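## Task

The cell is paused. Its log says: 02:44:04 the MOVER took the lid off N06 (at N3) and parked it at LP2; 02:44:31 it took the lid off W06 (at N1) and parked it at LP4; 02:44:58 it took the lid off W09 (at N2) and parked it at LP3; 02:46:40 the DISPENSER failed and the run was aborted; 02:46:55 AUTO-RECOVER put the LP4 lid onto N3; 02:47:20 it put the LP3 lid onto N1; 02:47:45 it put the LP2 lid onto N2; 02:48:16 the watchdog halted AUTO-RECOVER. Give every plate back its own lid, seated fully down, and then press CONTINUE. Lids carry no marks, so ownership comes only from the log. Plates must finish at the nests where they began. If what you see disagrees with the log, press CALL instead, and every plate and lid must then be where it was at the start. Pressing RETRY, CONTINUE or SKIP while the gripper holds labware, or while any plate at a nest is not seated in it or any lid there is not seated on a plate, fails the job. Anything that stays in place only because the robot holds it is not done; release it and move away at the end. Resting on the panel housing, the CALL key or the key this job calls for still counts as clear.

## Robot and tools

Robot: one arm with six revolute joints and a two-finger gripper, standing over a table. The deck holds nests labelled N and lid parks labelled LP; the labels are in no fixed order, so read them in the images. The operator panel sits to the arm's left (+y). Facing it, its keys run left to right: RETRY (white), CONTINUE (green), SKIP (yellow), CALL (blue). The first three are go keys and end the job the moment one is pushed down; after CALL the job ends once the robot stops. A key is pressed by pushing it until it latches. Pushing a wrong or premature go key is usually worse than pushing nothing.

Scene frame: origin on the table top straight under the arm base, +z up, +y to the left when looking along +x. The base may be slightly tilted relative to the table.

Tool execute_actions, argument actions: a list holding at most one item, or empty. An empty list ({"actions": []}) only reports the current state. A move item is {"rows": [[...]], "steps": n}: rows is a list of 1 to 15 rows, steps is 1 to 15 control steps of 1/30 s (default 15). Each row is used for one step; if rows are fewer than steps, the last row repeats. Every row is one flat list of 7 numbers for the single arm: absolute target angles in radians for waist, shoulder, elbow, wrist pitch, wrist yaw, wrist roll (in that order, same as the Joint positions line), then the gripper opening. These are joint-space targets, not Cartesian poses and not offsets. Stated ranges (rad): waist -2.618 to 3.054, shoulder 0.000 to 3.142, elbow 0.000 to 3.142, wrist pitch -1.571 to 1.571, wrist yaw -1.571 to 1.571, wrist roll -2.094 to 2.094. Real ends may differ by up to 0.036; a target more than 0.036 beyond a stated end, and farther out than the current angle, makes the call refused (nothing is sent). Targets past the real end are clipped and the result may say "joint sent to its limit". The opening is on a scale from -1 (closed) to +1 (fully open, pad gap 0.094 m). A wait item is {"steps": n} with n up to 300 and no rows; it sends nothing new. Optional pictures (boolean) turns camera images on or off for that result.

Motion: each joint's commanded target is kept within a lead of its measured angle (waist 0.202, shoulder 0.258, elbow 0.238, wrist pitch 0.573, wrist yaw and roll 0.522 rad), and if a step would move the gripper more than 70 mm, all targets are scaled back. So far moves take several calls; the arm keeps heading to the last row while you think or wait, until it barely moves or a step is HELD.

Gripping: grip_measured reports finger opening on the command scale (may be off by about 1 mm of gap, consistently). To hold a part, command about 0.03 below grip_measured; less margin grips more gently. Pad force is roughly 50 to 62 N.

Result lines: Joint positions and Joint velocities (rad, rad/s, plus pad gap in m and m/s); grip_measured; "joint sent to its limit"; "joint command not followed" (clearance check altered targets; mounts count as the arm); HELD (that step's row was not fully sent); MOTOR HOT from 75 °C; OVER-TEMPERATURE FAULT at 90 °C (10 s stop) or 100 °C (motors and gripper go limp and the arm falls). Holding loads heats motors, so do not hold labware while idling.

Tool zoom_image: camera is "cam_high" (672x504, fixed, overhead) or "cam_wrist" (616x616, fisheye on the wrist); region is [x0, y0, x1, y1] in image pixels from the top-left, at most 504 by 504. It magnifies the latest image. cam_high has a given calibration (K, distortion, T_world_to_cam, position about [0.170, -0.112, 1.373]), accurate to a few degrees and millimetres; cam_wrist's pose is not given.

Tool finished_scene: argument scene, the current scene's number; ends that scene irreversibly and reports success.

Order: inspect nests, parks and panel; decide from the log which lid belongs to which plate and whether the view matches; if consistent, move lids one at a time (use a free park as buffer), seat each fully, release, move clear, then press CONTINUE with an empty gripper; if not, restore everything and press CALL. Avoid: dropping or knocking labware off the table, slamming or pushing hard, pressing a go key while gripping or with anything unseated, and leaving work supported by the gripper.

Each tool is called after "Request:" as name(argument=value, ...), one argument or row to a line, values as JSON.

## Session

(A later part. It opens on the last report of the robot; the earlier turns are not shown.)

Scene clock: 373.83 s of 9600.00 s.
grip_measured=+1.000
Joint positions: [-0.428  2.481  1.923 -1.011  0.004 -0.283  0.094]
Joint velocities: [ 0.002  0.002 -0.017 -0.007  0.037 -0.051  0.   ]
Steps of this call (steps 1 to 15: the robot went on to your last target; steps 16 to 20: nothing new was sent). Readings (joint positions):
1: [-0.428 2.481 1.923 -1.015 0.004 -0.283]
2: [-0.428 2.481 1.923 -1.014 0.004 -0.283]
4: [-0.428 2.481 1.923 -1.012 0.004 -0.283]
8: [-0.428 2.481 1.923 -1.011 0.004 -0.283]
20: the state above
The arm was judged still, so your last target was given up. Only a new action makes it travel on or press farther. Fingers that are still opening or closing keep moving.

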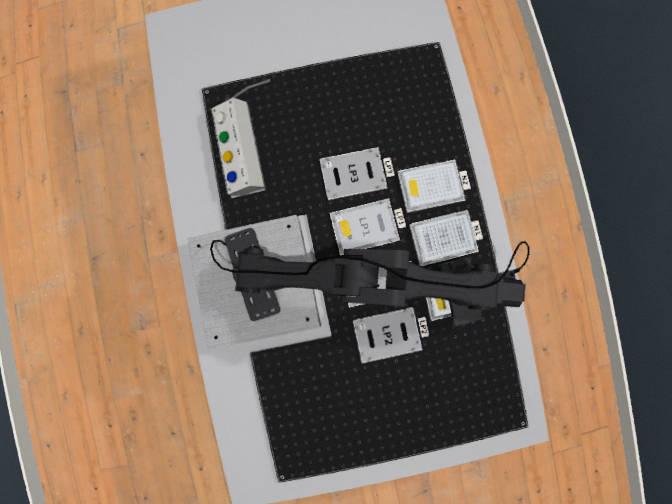

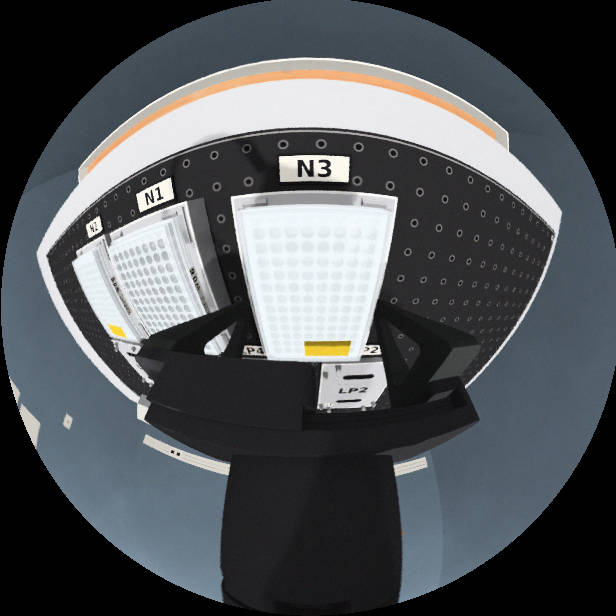

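Request:
execute_actions(
  actions=[
    {"rows": [[-0.428, 2.481, 1.923, -1.011, 0.0, -0.283, 0.9], [-0.428, 2.481, 1.923, -1.011, 0.0, -0.283, 0.87], [-0.428, 2.481, 1.923, -1.011, 0.0, -0.283, 0.84], [-0.428, 2.481, 1.923, -1.011, 0.0, -0.283, 0.82], [-0.428, 2.481, 1.923, -1.011, 0.0, -0.283, 0.80], [-0.428, 2.481, 1.923, -1.011, 0.0, -0.283, 0.79], [-0.428, 2.481, 1.923, -1.011, 0.0, -0.283, 0.78], [-0.428, 2.481, 1.923, -1.011, 0.0, -0.283, 0.77], [-0.428, 2.481, 1.923, -1.011, 0.0, -0.283, 0.76]], "steps": 15},
  ],
)

Request:
zoom_image(
  camera="cam_wrist",
  region=[210, 190, 410, 370],
)

Scene clock: 379.17 s of 9600.00 s.
grip_measured=+0.782
Joint positions: [-0.428  2.481  1.923 -1.011  0.005 -0.283  0.084]
Joint velocities: [-0.002  0.002  0.012 -0.037  0.007 -0.081 -0.001]
Steps of this call (steps 1 to 90: nothing new was sent; then 1.83 s passed at rest; steps 91 to 105: all 15 steps of this action). Readings (joint positions):
91: [-0.428 2.481 1.923 -1.011 0.004 -0.283]
92: [-0.428 2.481 1.923 -1.011 0.004 -0.283]
94: [-0.428 2.481 1.923 -1.011 0.004 -0.283]
98: [-0.428 2.481 1.923 -1.011 0.005 -0.283]
105: the state above

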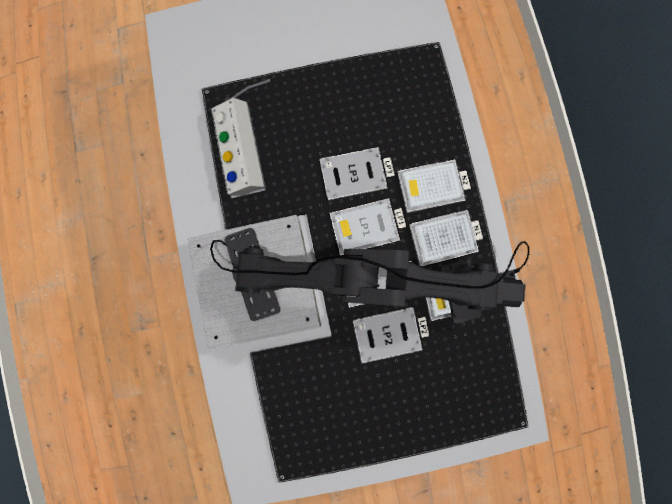

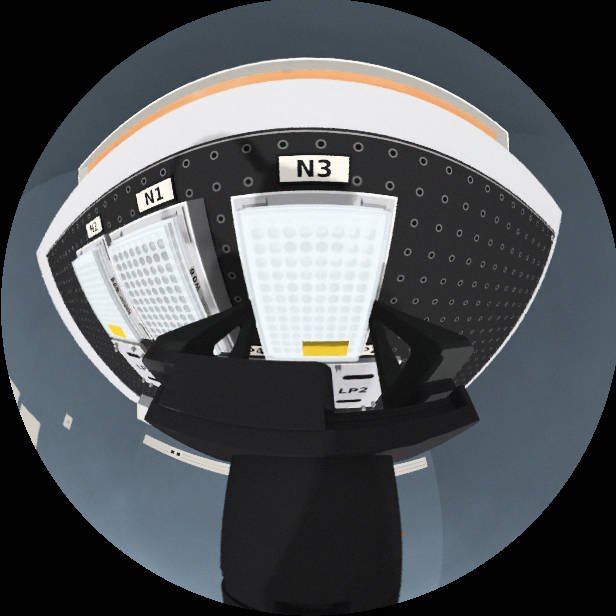

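Region (210, 190, 410, 370) of cam_wrist's 616x616 image, scaled by 2.520, with more detail than that image has; it fills the top 454 rows of this view, and the rest is white.

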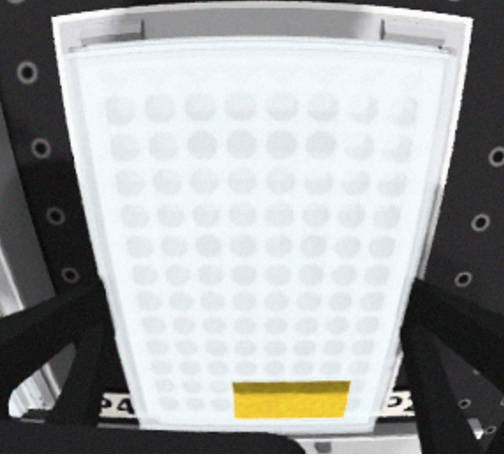

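Request:
execute_actions(
  actions=[
    {"rows": [[-0.428, 2.461, 1.94, -1.03, 0.0, -0.283, 0.76], [-0.428, 2.456, 1.945, -1.039, 0.0, -0.283, 0.76], [-0.428, 2.451, 1.95, -1.048, 0.0, -0.283, 0.76], [-0.428, 2.446, 1.955, -1.057, 0.0, -0.283, 0.76], [-0.428, 2.441, 1.96, -1.066, 0.0, -0.283, 0.76], [-0.428, 2.436, 1.965, -1.075, 0.0, -0.283, 0.76], [-0.428, 2.431, 1.97, -1.084, 0.0, -0.283, 0.76], [-0.428, 2.426, 1.975, -1.093, 0.0, -0.283, 0.76], [-0.428, 2.421, 1.98, -1.102, 0.0, -0.283, 0.76], [-0.428, 2.416, 1.986, -1.111, 0.0, -0.283, 0.76], [-0.428, 2.412, 1.992, -1.12, 0.0, -0.283, 0.76]], "steps": 15},
  ],
  pictures=false,
)

Request:
execute_actions(
  actions=[
    {"steps": 15},
  ],
)

Scene clock: 386.60 s of 9600.00 s.
grip_measured=+0.782
Joint positions: [-0.428  2.446  1.966 -1.088  0.007 -0.283  0.084]
Joint velocities: [-0.012 -0.129  0.066 -0.125  0.007  0.051  0.   ]
Steps of this call (steps 1 to 15: the robot went on to your last target; steps 16 to 90: nothing new was sent; then 3.93 s passed at rest; steps 91 to 105: all 15 steps of this action). Readings (joint positions):
91: [-0.428 2.481 1.923 -1.011 0.005 -0.283]
92: [-0.428 2.481 1.923 -1.011 0.005 -0.283]
94: [-0.428 2.481 1.923 -1.014 0.005 -0.283]
98: [-0.428 2.479 1.937 -1.038 0.007 -0.283]
105: the state above

Scene clock: 387.10 s of 9600.00 s.
grip_measured=+0.782
Joint positions: [-0.428  2.439  1.97  -1.103  0.007 -0.283  0.084]
Joint velocities: [-0.012 -0.007 -0.007 -0.022  0.095  0.007 -0.   ]
Steps of this call (steps 1 to 15: the robot went on to your last target). Readings (joint positions):
1: [-0.428 2.442 1.968 -1.090 0.007 -0.283]
2: [-0.428 2.440 1.969 -1.092 0.007 -0.283]
4: [-0.428 2.439 1.970 -1.094 0.007 -0.283]
8: [-0.428 2.439 1.970 -1.101 0.007 -0.283]
15: the state above

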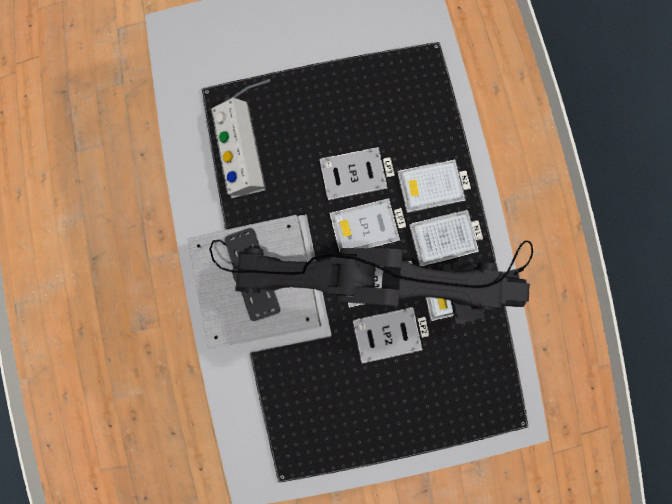

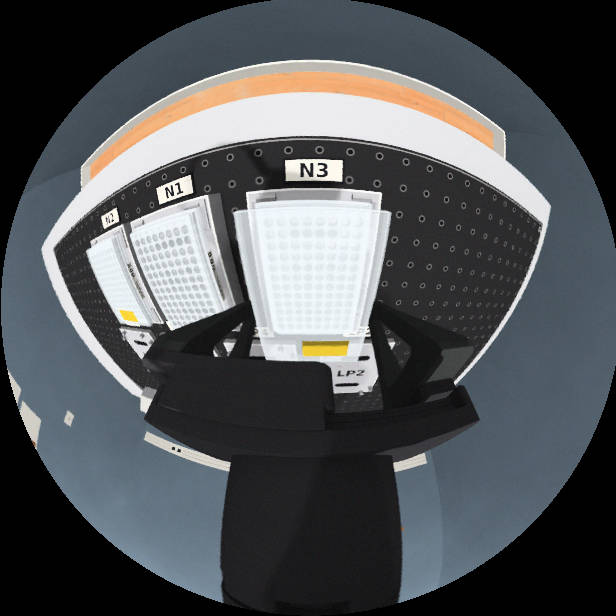

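Request:
execute_actions(
  actions=[
    {"rows": [[-0.42, 2.41, 1.97, -1.103, 0.0, -0.275, 0.76], [-0.405, 2.395, 1.97, -1.103, 0.0, -0.26, 0.76], [-0.385, 2.38, 1.97, -1.103, 0.0, -0.24, 0.76], [-0.36, 2.365, 1.965, -1.103, 0.0, -0.215, 0.76], [-0.33, 2.35, 1.955, -1.103, 0.0, -0.19, 0.76], [-0.30, 2.34, 1.94, -1.10, 0.0, -0.16, 0.76], [-0.27, 2.33, 1.925, -1.09, 0.0, -0.13, 0.76], [-0.24, 2.327, 1.91, -1.08, 0.0, -0.10, 0.76], [-0.21, 2.327, 1.89, -1.07, 0.0, -0.075, 0.76], [-0.185, 2.327, 1.87, -1.06, 0.0, -0.05, 0.76], [-0.165, 2.327, 1.855, -1.05, 0.0, -0.03, 0.76], [-0.15, 2.327, 1.84, -1.04, 0.0, -0.015, 0.76], [-0.14, 2.327, 1.828, -1.03, 0.0, -0.005, 0.76], [-0.135, 2.327, 1.818, -1.02, 0.0, 0.0, 0.76], [-0.132, 2.327, 1.812, -1.01, 0.0, 0.001, 0.76]], "steps": 15},
  ],
  pictures=false,
)

Request:
execute_actions(
  actions=[
    {"steps": 30},
  ],
)

Request:
zoom_image(
  camera="cam_wrist",
  region=[210, 190, 410, 370],
)

Scene clock: 396.17 s of 9600.00 s.
grip_measured=+0.782
Joint positions: [-0.112  2.341  1.844 -1.052 -0.003 -0.061  0.084]
Joint velocities: [ 0.462 -0.002 -0.457  0.183 -0.081  0.315 -0.   ]
Steps of this call (steps 1 to 15: the robot went on to your last target; steps 16 to 90: nothing new was sent; then 5.57 s passed at rest; steps 91 to 105: all 15 steps of this action). Readings (joint positions):
91: [-0.428 2.439 1.970 -1.104 0.007 -0.283]
92: [-0.427 2.439 1.970 -1.104 0.007 -0.280]
94: [-0.417 2.434 1.969 -1.104 0.008 -0.265]
98: [-0.334 2.386 1.937 -1.102 0.012 -0.195]
105: the state above

Scene clock: 397.17 s of 9600.00 s.
grip_measured=+0.782
Joint positions: [-0.132  2.341  1.812 -1.031 -0.003 -0.006  0.084]
Joint velocities: [-0.012  0.002  0.002 -0.007  0.022 -0.007  0.   ]
Steps of this call (steps 1 to 30: the robot went on to your last target). Readings (joint positions):
1: [-0.100 2.341 1.830 -1.049 -0.006 -0.050]
2: [-0.096 2.341 1.820 -1.049 -0.009 -0.042]
4: [-0.102 2.341 1.812 -1.048 -0.009 -0.029]
8: [-0.126 2.341 1.812 -1.038 -0.006 -0.015]
30: the state above
The arm was judged still, so your last target was given up. Only a new action makes it travel on or press farther. Fingers that are still opening or closing keep moving.

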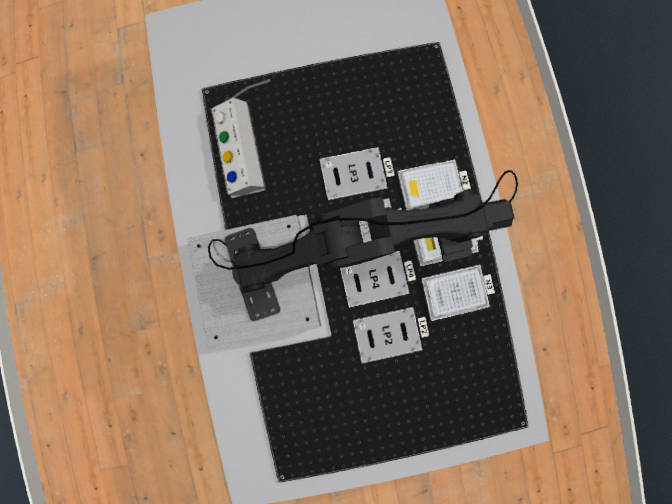

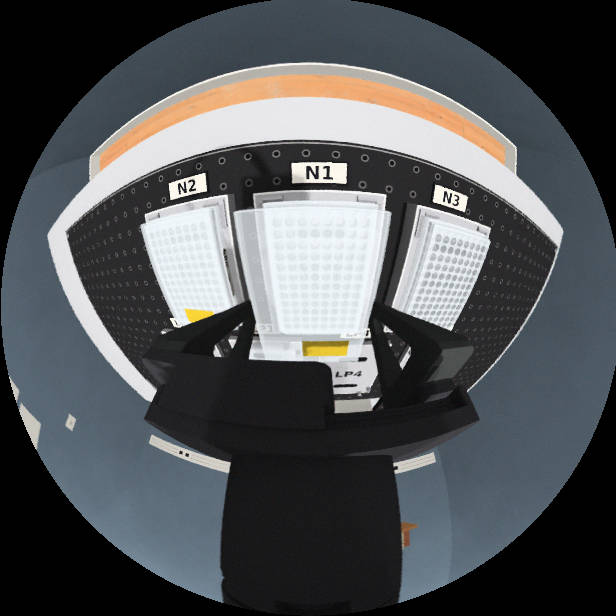

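Region (210, 190, 410, 370) of cam_wrist's 616x616 image, scaled by 2.520, with more detail than that image has; it fills the top 454 rows of this view, and the rest is white.

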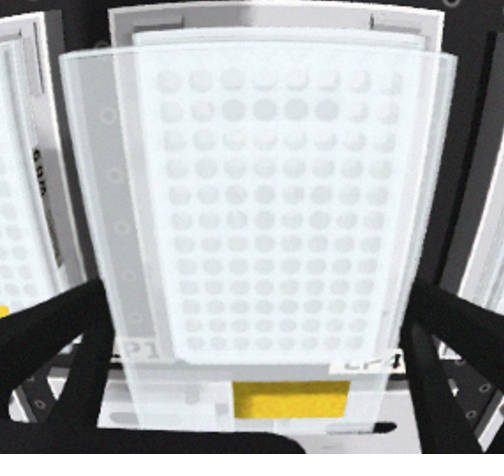

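Request:
execute_actions(
  actions=[
    {"rows": [[-0.146, 2.341, 1.812, -1.031, 0.018, -0.006, 0.76]], "steps": 15},
  ],
)

Request:
zoom_image(
  camera="cam_wrist",
  region=[210, 190, 410, 370],
)

Scene clock: 400.13 s of 9600.00 s.
grip_measured=+0.782
Joint positions: [-0.139  2.341  1.812 -1.031  0.011 -0.006  0.084]
Joint velocities: [-0.017 -0.002 -0.002 -0.022  0.007  0.007  0.   ]
Steps of this call (steps 1 to 74: nothing new was sent; steps 75 to 89: all 15 steps of this action). Readings (joint positions):
75: [-0.132 2.341 1.812 -1.031 -0.001 -0.006]
76: [-0.133 2.341 1.812 -1.031 0.001 -0.006]
78: [-0.135 2.341 1.812 -1.031 0.005 -0.006]
82: [-0.138 2.341 1.812 -1.031 0.010 -0.006]
89: the state above

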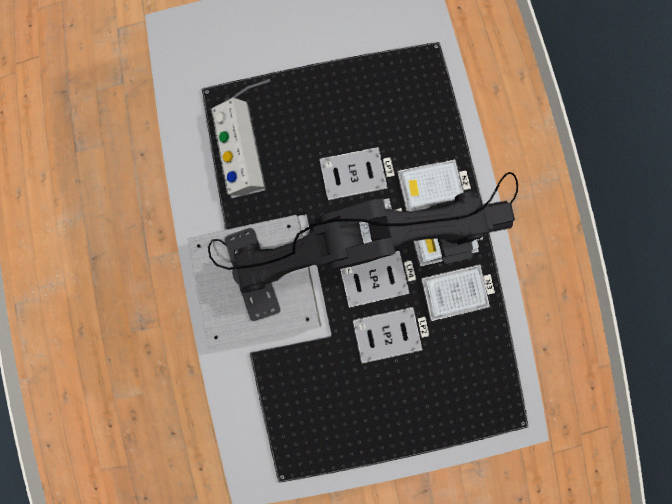

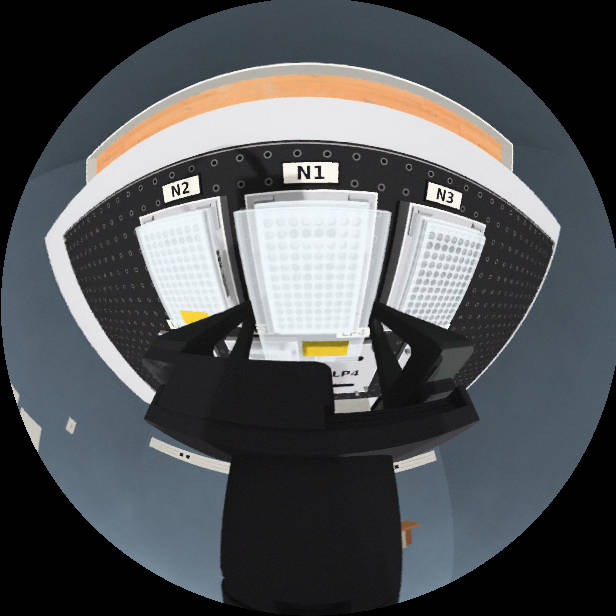

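Region (210, 190, 410, 370) of cam_wrist's 616x616 image, scaled by 2.520, with more detail than that image has; it fills the top 454 rows of this view, and the rest is white.

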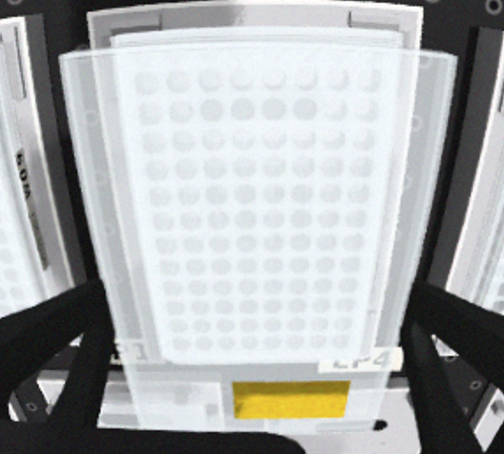

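Request:
execute_actions(
  actions=[
    {"rows": [[-0.139, 2.36, 1.805, -1.01, 0.011, -0.006, 0.76], [-0.139, 2.365, 1.80, -1.0, 0.011, -0.006, 0.76], [-0.139, 2.369, 1.796, -0.99, 0.011, -0.006, 0.76], [-0.139, 2.372, 1.792, -0.98, 0.011, -0.006, 0.76], [-0.139, 2.375, 1.789, -0.97, 0.011, -0.006, 0.76], [-0.139, 2.375, 1.787, -0.963, 0.011, -0.006, 0.76]], "steps": 15},
  ],
  pictures=false,
)

Request:
execute_actions(
  actions=[
    {"steps": 20},
  ],
)

Request:
zoom_image(
  camera="cam_wrist",
  region=[210, 190, 410, 370],
)

Scene clock: 405.33 s of 9600.00 s.
grip_measured=+0.782
Joint positions: [-0.139  2.376  1.791 -0.989  0.012 -0.006  0.084]
Joint velocities: [-0.002 -0.007 -0.007  0.022  0.095  0.022  0.001]
Steps of this call (steps 1 to 15: the robot went on to your last target; steps 16 to 90: nothing new was sent; then 1.70 s passed at rest; steps 91 to 105: all 15 steps of this action). Readings (joint positions):
91: [-0.139 2.341 1.812 -1.031 0.012 -0.006]
92: [-0.139 2.342 1.812 -1.031 0.012 -0.006]
94: [-0.139 2.349 1.812 -1.023 0.012 -0.006]
98: [-0.139 2.365 1.798 -0.998 0.012 -0.006]
105: the state above

Scene clock: 406.00 s of 9600.00 s.
grip_measured=+0.782
Joint positions: [-0.139  2.376  1.791 -0.985  0.012 -0.006  0.084]
Joint velocities: [ 0.007 -0.007  0.007  0.037  0.022  0.037  0.   ]
Steps of this call (steps 1 to 15: the robot went on to your last target; steps 16 to 20: nothing new was sent). Readings (joint positions):
1: [-0.139 2.376 1.791 -0.988 0.012 -0.006]
2: [-0.139 2.376 1.791 -0.987 0.012 -0.006]
4: [-0.139 2.376 1.791 -0.986 0.012 -0.006]
8: [-0.139 2.376 1.791 -0.985 0.012 -0.006]
20: the state above
The arm was judged still, so your last target was given up. Only a new action makes it travel on or press farther. Fingers that are still opening or closing keep moving.

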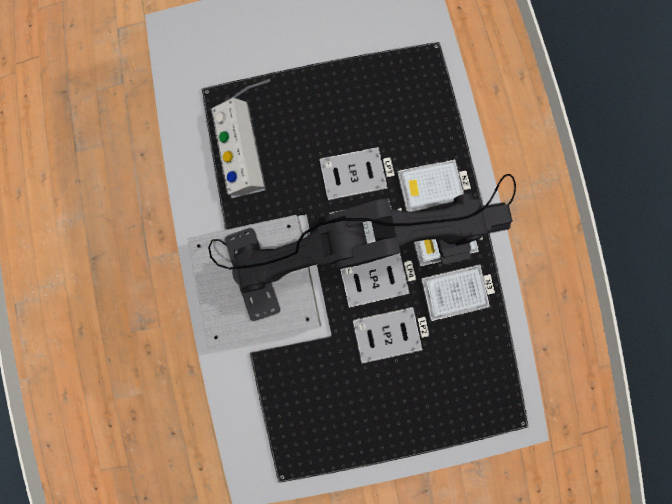

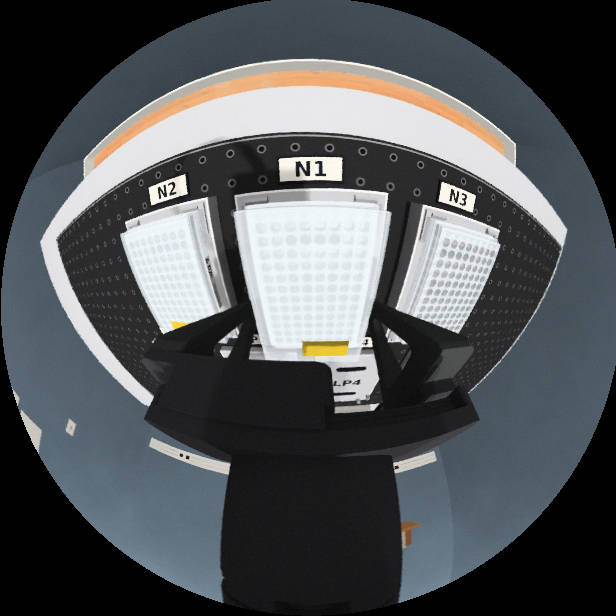

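Region (210, 190, 410, 370) of cam_wrist's 616x616 image, scaled by 2.520, with more detail than that image has; it fills the top 454 rows of this view, and the rest is white.

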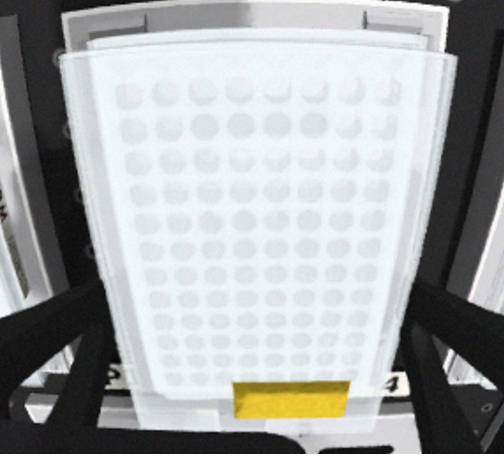

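Request:
execute_actions(
  actions=[
    {"rows": [[-0.139, 2.39, 1.791, -0.96, 0.011, -0.006, 0.76], [-0.139, 2.396, 1.791, -0.95, 0.011, -0.006, 0.76], [-0.139, 2.396, 1.791, -0.945, 0.011, -0.006, 0.76]], "steps": 15},
  ],
  pictures=false,
)

Request:
execute_actions(
  actions=[
    {"steps": 20},
  ],
)

Request:
zoom_image(
  camera="cam_wrist",
  region=[210, 190, 410, 370],
)

Scene clock: 418.57 s of 9600.00 s.
grip_measured=+0.782
Joint positions: [-0.139  2.392  1.791 -0.967  0.012 -0.006  0.084]
Joint velocities: [-0.002 -0.002  0.012 -0.022 -0.007  0.007 -0.001]
Steps of this call (steps 1 to 90: nothing new was sent; then 9.07 s passed at rest; steps 91 to 105: all 15 steps of this action). Readings (joint positions):
91: [-0.139 2.376 1.791 -0.984 0.012 -0.006]
92: [-0.139 2.377 1.791 -0.983 0.012 -0.006]
94: [-0.139 2.380 1.791 -0.976 0.012 -0.006]
98: [-0.139 2.390 1.791 -0.970 0.012 -0.006]
105: the state above

Scene clock: 419.23 s of 9600.00 s.
grip_measured=+0.782
Joint positions: [-0.139  2.392  1.791 -0.967  0.012 -0.006  0.084]
Joint velocities: [ 0.012 -0.017 -0.002 -0.022 -0.037  0.037 -0.001]
Steps of this call (steps 1 to 15: the robot went on to your last target; steps 16 to 20: nothing new was sent). Readings (joint positions):
1: [-0.139 2.392 1.791 -0.967 0.012 -0.006]
2: [-0.139 2.392 1.791 -0.967 0.012 -0.006]
4: [-0.139 2.392 1.791 -0.967 0.012 -0.006]
8: [-0.139 2.392 1.791 -0.967 0.012 -0.006]
20: the state above
The arm was judged still, so your last target was given up. Only a new action makes it travel on or press farther. Fingers that are still opening or closing keep moving.

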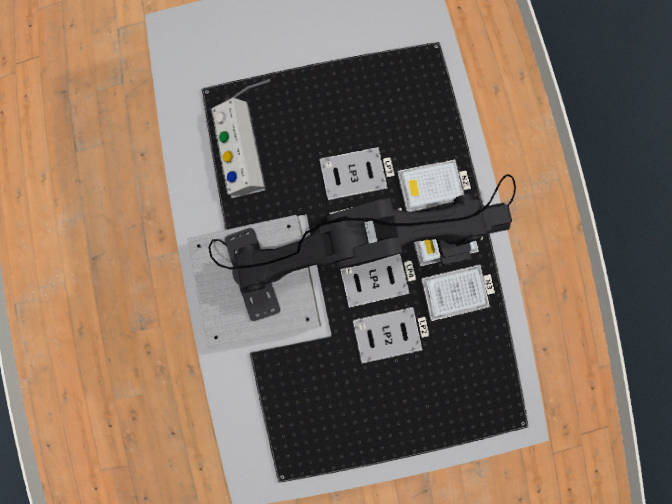

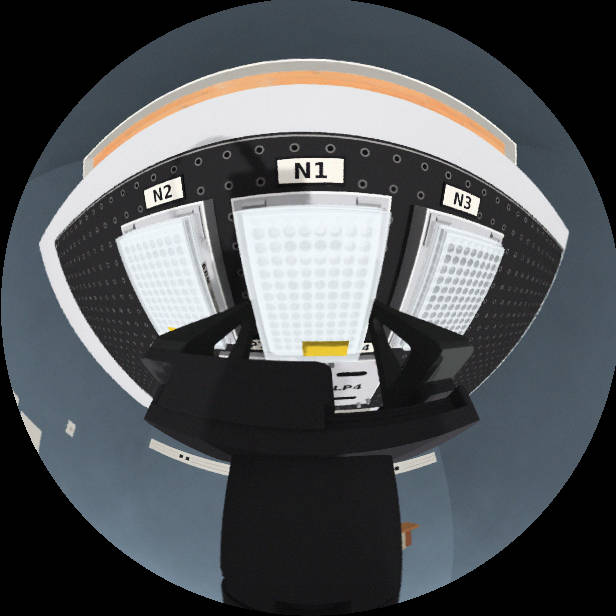

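Region (210, 190, 410, 370) of cam_wrist's 616x616 image, scaled by 2.520, with more detail than that image has; it fills the top 454 rows of this view, and the rest is white.

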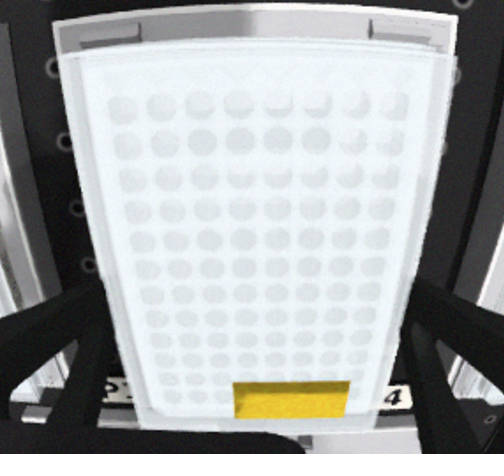

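Request:
execute_actions(
  actions=[
    {"rows": [[-0.139, 2.392, 1.78, -0.94, 0.011, -0.006, 0.76], [-0.139, 2.392, 1.775, -0.93, 0.011, -0.006, 0.76], [-0.139, 2.392, 1.77, -0.925, 0.011, -0.006, 0.76], [-0.139, 2.392, 1.767, -0.921, 0.011, -0.006, 0.76]], "steps": 15},
  ],
  pictures=false,
)

Request:
execute_actions(
  actions=[
    {"steps": 20},
  ],
)

Request:
zoom_image(
  camera="cam_wrist",
  region=[210, 190, 410, 370],
)

Scene clock: 423.83 s of 9600.00 s.
grip_measured=+0.782
Joint positions: [-0.139  2.392  1.774 -0.946  0.012 -0.006  0.084]
Joint velocities: [-0.007 -0.002  0.007 -0.066 -0.037  0.037  0.001]
Steps of this call (steps 1 to 90: nothing new was sent; then 1.10 s passed at rest; steps 91 to 105: all 15 steps of this action). Readings (joint positions):
91: [-0.139 2.392 1.791 -0.966 0.012 -0.006]
92: [-0.139 2.392 1.790 -0.964 0.012 -0.006]
94: [-0.139 2.392 1.784 -0.958 0.012 -0.006]
98: [-0.139 2.392 1.774 -0.950 0.012 -0.006]
105: the state above

Scene clock: 424.50 s of 9600.00 s.
grip_measured=+0.782
Joint positions: [-0.139  2.392  1.774 -0.946  0.012 -0.006  0.084]
Joint velocities: [-0.027 -0.002  0.002  0.007 -0.051  0.066 -0.001]
Steps of this call (steps 1 to 15: the robot went on to your last target; steps 16 to 20: nothing new was sent). Readings (joint positions):
1: [-0.139 2.392 1.774 -0.946 0.012 -0.006]
2: [-0.139 2.392 1.774 -0.946 0.012 -0.006]
4: [-0.139 2.392 1.774 -0.946 0.012 -0.006]
8: [-0.139 2.392 1.774 -0.946 0.012 -0.006]
20: the state above
The arm was judged still, so your last target was given up. Only a new action makes it travel on or press farther. Fingers that are still opening or closing keep moving.

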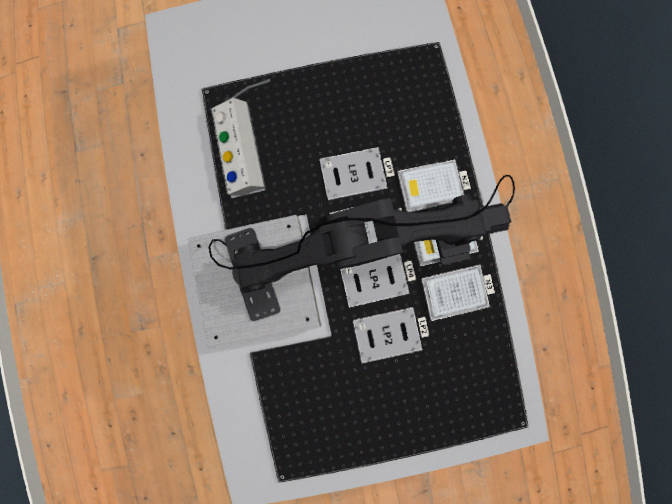

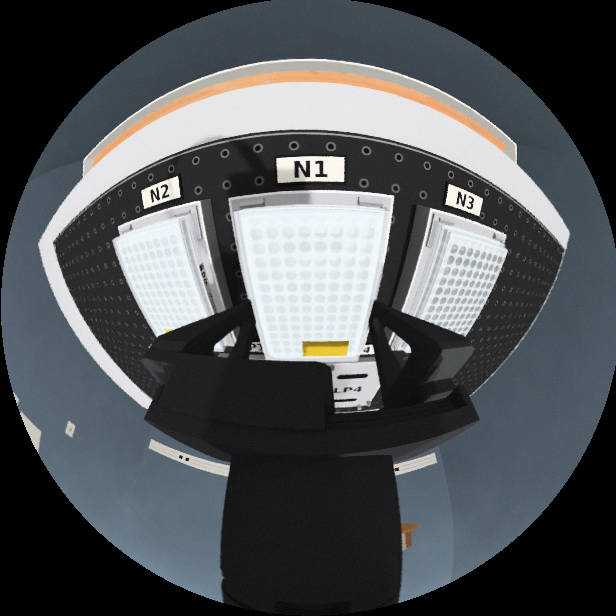

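Region (210, 190, 410, 370) of cam_wrist's 616x616 image, scaled by 2.520, with more detail than that image has; it fills the top 454 rows of this view, and the rest is white.

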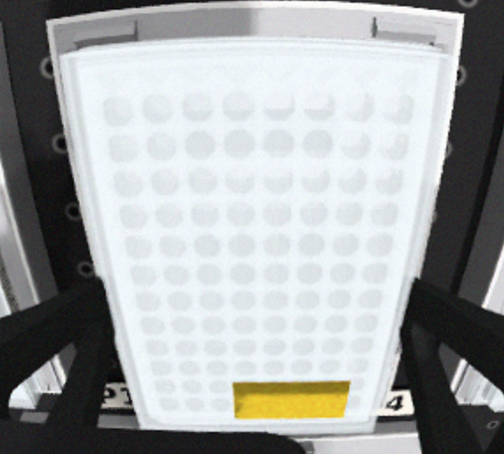

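Request:
execute_actions(
  actions=[
    {"rows": [[-0.139, 2.392, 1.774, -0.946, 0.012, -0.006, 0.8], [-0.139, 2.392, 1.774, -0.946, 0.012, -0.006, 0.85], [-0.139, 2.392, 1.774, -0.946, 0.012, -0.006, 0.9], [-0.139, 2.392, 1.774, -0.946, 0.012, -0.006, 1.0]], "steps": 12},
  ],
)

Request:
zoom_image(
  camera="cam_wrist",
  region=[210, 190, 410, 370],
)

Scene clock: 427.40 s of 9600.00 s.
grip_measured=+1.000
Joint positions: [-0.139  2.392  1.774 -0.946  0.012 -0.006  0.094]
Joint velocities: [ 0.012  0.002  0.002  0.007  0.007 -0.022  0.   ]
Steps of this call (steps 1 to 75: nothing new was sent; steps 76 to 87: all 12 steps of this action). Readings (joint positions):
76: [-0.139 2.392 1.774 -0.946 0.012 -0.006]
77: [-0.139 2.392 1.774 -0.946 0.012 -0.006]
79: [-0.139 2.392 1.774 -0.946 0.012 -0.006]
83: [-0.139 2.392 1.774 -0.946 0.012 -0.006]
87: the state above

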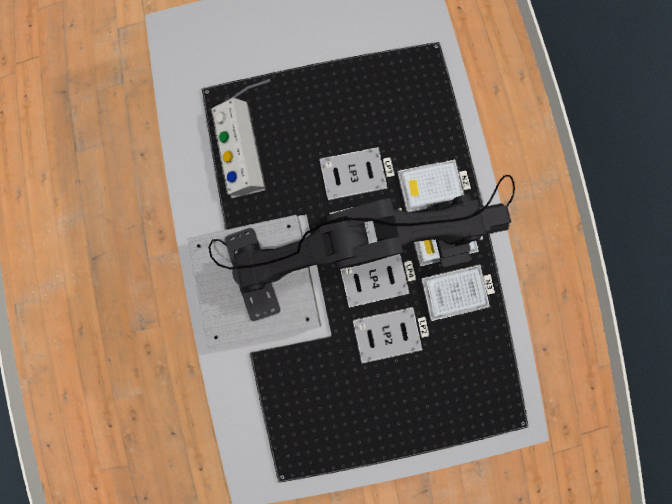

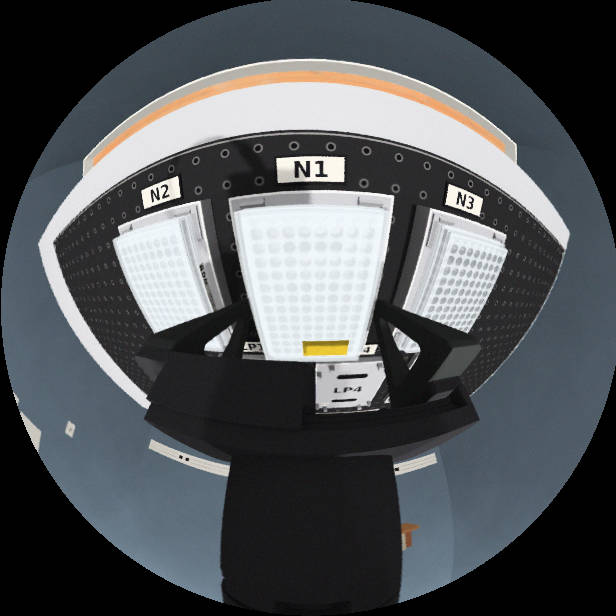

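Region (210, 190, 410, 370) of cam_wrist's 616x616 image, scaled by 2.520, with more detail than that image has; it fills the top 454 rows of this view, and the rest is white.

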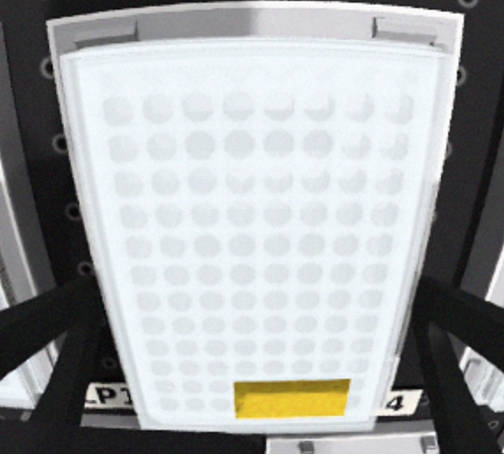

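Request:
execute_actions(
  actions=[
    {"rows": [[-0.139, 2.392, 1.80, -0.97, 0.012, -0.006, 1.0], [-0.139, 2.392, 1.825, -0.99, 0.012, -0.006, 1.0], [-0.139, 2.392, 1.85, -1.01, 0.012, -0.006, 1.0], [-0.139, 2.392, 1.875, -1.03, 0.012, 0.0, 1.0], [-0.135, 2.392, 1.90, -1.05, 0.012, 0.01, 1.0], [-0.125, 2.392, 1.92, -1.07, 0.012, 0.03, 1.0], [-0.105, 2.392, 1.94, -1.085, 0.012, 0.06, 1.0], [-0.08, 2.40, 1.955, -1.10, 0.012, 0.09, 1.0], [-0.05, 2.41, 1.97, -1.11, 0.012, 0.12, 1.0], [-0.015, 2.42, 1.98, -1.115, 0.012, 0.155, 1.0], [0.02, 2.43, 1.988, -1.12, 0.012, 0.19, 1.0], [0.055, 2.436, 1.992, -1.12, 0.012, 0.22, 1.0], [0.085, 2.441, 1.992, -1.12, 0.012, 0.25, 1.0], [0.11, 2.441, 1.992, -1.12, 0.012, 0.27, 1.0], [0.13, 2.441, 1.992, -1.12, 0.012, 0.29, 1.0]], "steps": 15},
  ],
  pictures=false,
)

Request:
execute_actions(
  actions=[
    {"rows": [[0.14, 2.441, 1.992, -1.12, 0.012, 0.29, 1.0], [0.146, 2.441, 1.992, -1.12, 0.012, 0.29, 1.0], [0.15, 2.441, 1.992, -1.12, 0.012, 0.29, 1.0]], "steps": 15},
  ],
  pictures=false,
)

Request:
execute_actions(
  actions=[
    {"steps": 20},
  ],
)

Request:
zoom_image(
  camera="cam_wrist",
  region=[210, 190, 410, 370],
)

Scene clock: 439.37 s of 9600.00 s.
grip_measured=+1.000
Joint positions: [ 0.061  2.412  1.977 -1.069  0.021  0.185  0.094]
Joint velocities: [ 1.145  0.134 -0.007 -0.022 -0.022  0.637  0.   ]
Steps of this call (steps 1 to 15: the robot went on to your last target; steps 16 to 90: nothing new was sent; then 8.47 s passed at rest; steps 91 to 105: all 15 steps of this action). Readings (joint positions):
91: [-0.139 2.392 1.774 -0.947 0.012 -0.006]
92: [-0.139 2.392 1.778 -0.953 0.012 -0.006]
94: [-0.139 2.397 1.804 -0.978 0.012 -0.006]
98: [-0.131 2.401 1.894 -1.030 0.013 0.024]
105: the state above

Scene clock: 439.87 s of 9600.00 s.
grip_measured=+1.000
Joint positions: [ 0.146  2.443  1.977 -1.102  0.007  0.28   0.094]
Joint velocities: [-0.017 -0.002  0.002  0.051  0.139 -0.095  0.   ]
Steps of this call (steps 1 to 15: all 15 steps of this action). Readings (joint positions):
1: [0.099 2.417 1.977 -1.072 0.018 0.205]
2: [0.133 2.423 1.977 -1.075 0.014 0.220]
4: [0.180 2.434 1.977 -1.084 0.005 0.242]
8: [0.187 2.443 1.977 -1.098 -0.001 0.265]
15: the state above

Scene clock: 440.53 s of 9600.00 s.
grip_measured=+1.000
Joint positions: [ 0.147  2.443  1.977 -1.104  0.007  0.283  0.094]
Joint velocities: [ 0.002 -0.017 -0.012  0.022  0.022 -0.022  0.   ]
Steps of this call (steps 1 to 15: the robot went on to your last target; steps 16 to 20: nothing new was sent). Readings (joint positions):
1: [0.146 2.443 1.977 -1.102 0.007 0.281]
2: [0.146 2.443 1.977 -1.103 0.007 0.281]
4: [0.147 2.443 1.977 -1.103 0.007 0.282]
8: [0.147 2.443 1.977 -1.104 0.007 0.283]
20: the state above
The arm was judged still, so your last target was given up. Only a new action makes it travel on or press farther. Fingers that are still opening or closing keep moving.

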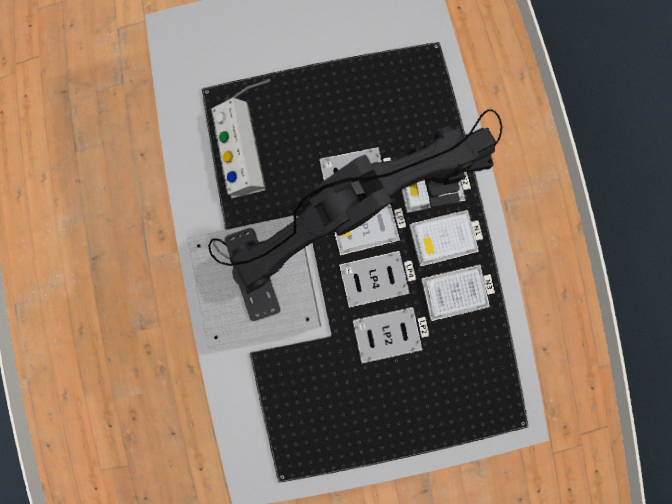

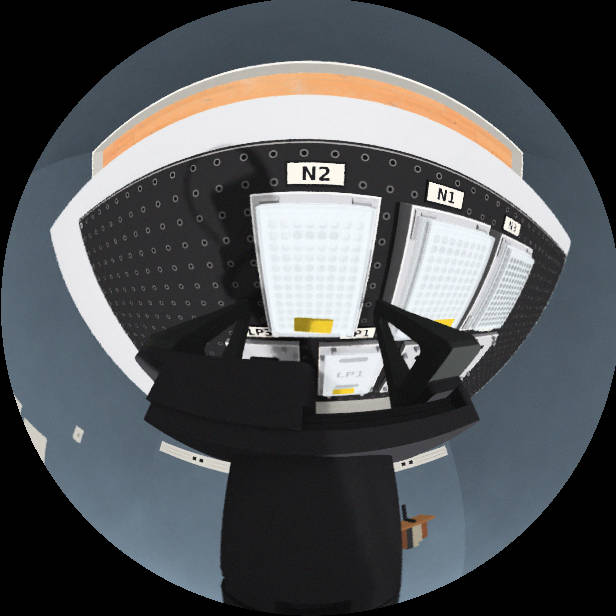

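Region (210, 190, 410, 370) of cam_wrist's 616x616 image, scaled by 2.520, with more detail than that image has; it fills the top 454 rows of this view, and the rest is white.

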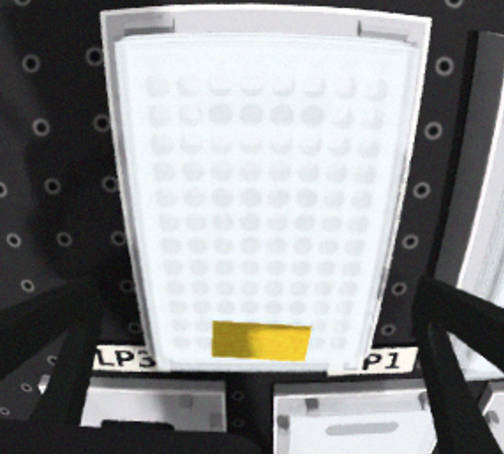

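Request:
execute_actions(
  actions=[
    {"rows": [[0.147, 2.46, 1.977, -1.085, 0.007, 0.295, 1.0], [0.147, 2.47, 1.977, -1.07, 0.007, 0.30, 1.0], [0.147, 2.478, 1.977, -1.055, 0.007, 0.304, 1.0], [0.147, 2.483, 1.977, -1.044, 0.007, 0.304, 1.0]], "steps": 15},
  ],
  pictures=false,
)

Request:
execute_actions(
  actions=[
    {"steps": 20},
  ],
)

Request:
zoom_image(
  camera="cam_wrist",
  region=[210, 190, 410, 370],
)

Scene clock: 446.87 s of 9600.00 s.
grip_measured=+1.000
Joint positions: [ 0.147  2.485  1.977 -1.067  0.007  0.297  0.094]
Joint velocities: [ 0.002 -0.007  0.002  0.051  0.007 -0.022  0.   ]
Steps of this call (steps 1 to 90: nothing new was sent; then 2.83 s passed at rest; steps 91 to 105: all 15 steps of this action). Readings (joint positions):
91: [0.147 2.443 1.977 -1.104 0.007 0.284]
92: [0.147 2.445 1.977 -1.103 0.007 0.286]
94: [0.147 2.452 1.977 -1.092 0.007 0.290]
98: [0.147 2.476 1.977 -1.075 0.007 0.294]
105: the state above

Scene clock: 447.53 s of 9600.00 s.
grip_measured=+1.000
Joint positions: [ 0.147  2.485  1.977 -1.065  0.007  0.297  0.094]
Joint velocities: [-0.002  0.002 -0.012 -0.081  0.022 -0.007  0.   ]
Steps of this call (steps 1 to 15: the robot went on to your last target; steps 16 to 20: nothing new was sent). Readings (joint positions):
1: [0.147 2.485 1.977 -1.067 0.007 0.297]
2: [0.147 2.485 1.977 -1.067 0.007 0.297]
4: [0.147 2.485 1.977 -1.066 0.007 0.297]
8: [0.147 2.485 1.977 -1.065 0.007 0.297]
20: the state above
The arm was judged still, so your last target was given up. Only a new action makes it travel on or press farther. Fingers that are still opening or closing keep moving.

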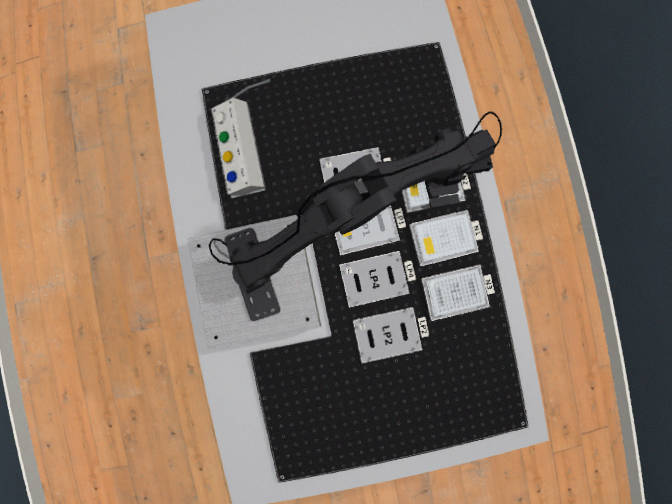

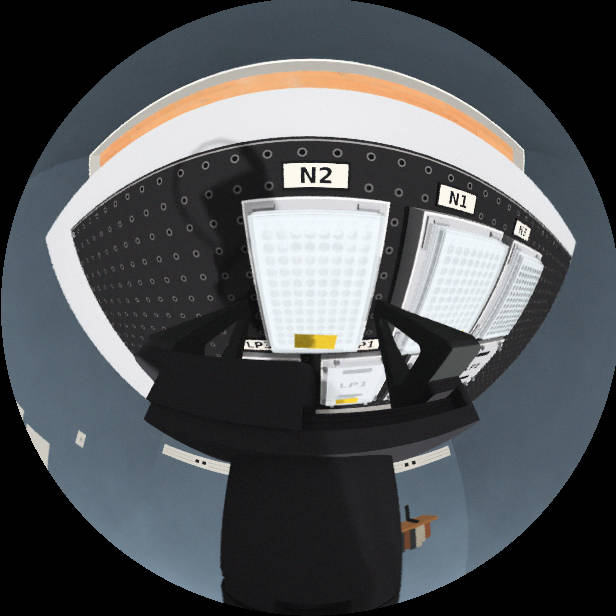

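Region (210, 190, 410, 370) of cam_wrist's 616x616 image, scaled by 2.520, with more detail than that image has; it fills the top 454 rows of this view, and the rest is white.

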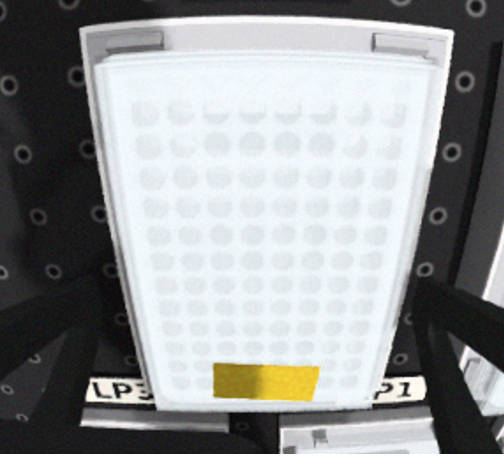

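Request:
execute_actions(
  actions=[
    {"rows": [[0.1355, 2.485, 1.965, -1.04, 0.007, 0.297, 1.0], [0.1355, 2.485, 1.955, -1.03, 0.007, 0.297, 1.0], [0.1355, 2.485, 1.945, -1.02, 0.007, 0.297, 1.0], [0.1355, 2.485, 1.935, -1.01, 0.007, 0.297, 1.0], [0.1355, 2.485, 1.925, -1.0, 0.007, 0.297, 1.0], [0.1355, 2.485, 1.917, -0.989, 0.007, 0.297, 1.0]], "steps": 15},
  ],
  pictures=false,
)

Request:
execute_actions(
  actions=[
    {"steps": 20},
  ],
)

Request:
zoom_image(
  camera="cam_wrist",
  region=[210, 190, 410, 370],
)

Scene clock: 453.63 s of 9600.00 s.
grip_measured=+1.000
Joint positions: [ 0.147  2.485  1.921 -1.015  0.007  0.297  0.094]
Joint velocities: [-0.002 -0.007  0.017  0.037 -0.066 -0.037  0.   ]
Steps of this call (steps 1 to 90: nothing new was sent; then 2.60 s passed at rest; steps 91 to 105: all 15 steps of this action). Readings (joint positions):
91: [0.147 2.485 1.977 -1.065 0.007 0.297]
92: [0.147 2.485 1.974 -1.062 0.007 0.297]
94: [0.147 2.485 1.963 -1.050 0.007 0.297]
98: [0.147 2.485 1.927 -1.028 0.007 0.297]
105: the state above

Scene clock: 454.30 s of 9600.00 s.
grip_measured=+1.000
Joint positions: [ 0.147  2.485  1.921 -1.01   0.007  0.297  0.094]
Joint velocities: [ 0.002 -0.002  0.007  0.007 -0.022 -0.051  0.   ]
Steps of this call (steps 1 to 15: the robot went on to your last target; steps 16 to 20: nothing new was sent). Readings (joint positions):
1: [0.147 2.485 1.921 -1.014 0.007 0.297]
2: [0.147 2.485 1.921 -1.013 0.007 0.297]
4: [0.147 2.485 1.921 -1.012 0.007 0.297]
8: [0.147 2.485 1.921 -1.010 0.007 0.297]
20: the state above
The arm was judged still, so your last target was given up. Only a new action makes it travel on or press farther. Fingers that are still opening or closing keep moving.

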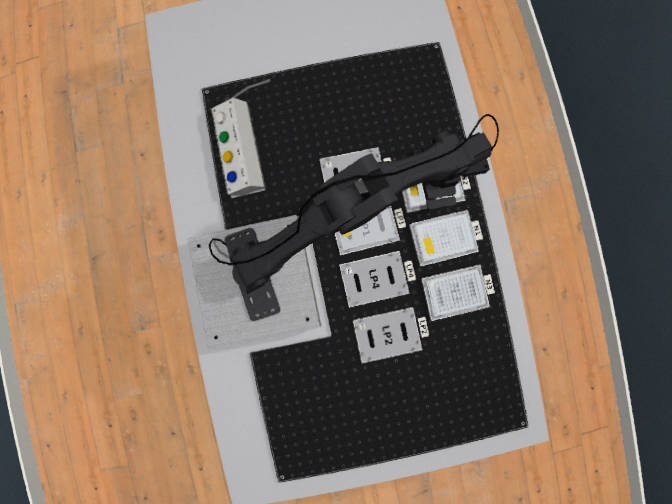

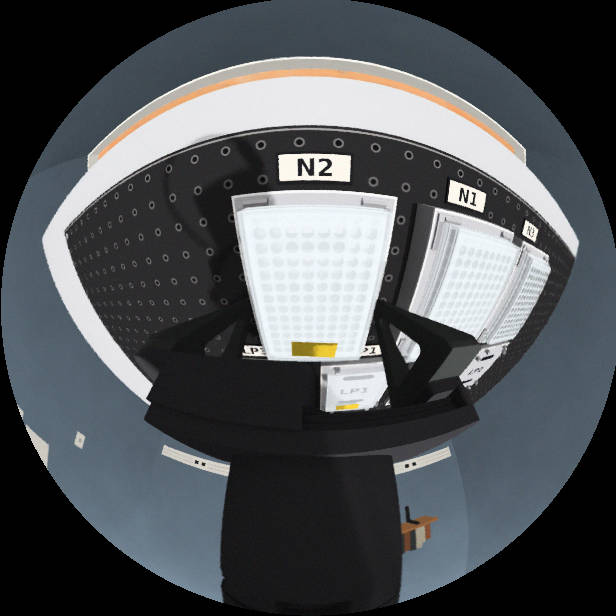

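Region (210, 190, 410, 370) of cam_wrist's 616x616 image, scaled by 2.520, with more detail than that image has; it fills the top 454 rows of this view, and the rest is white.

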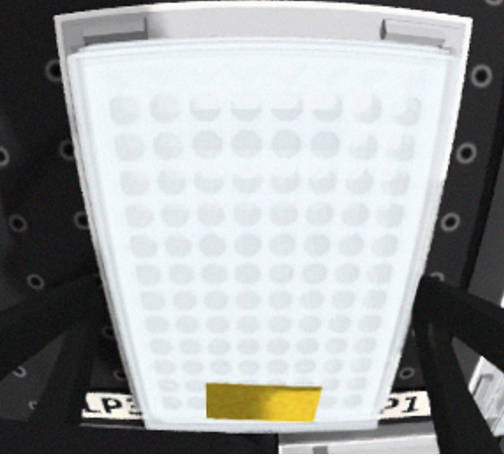

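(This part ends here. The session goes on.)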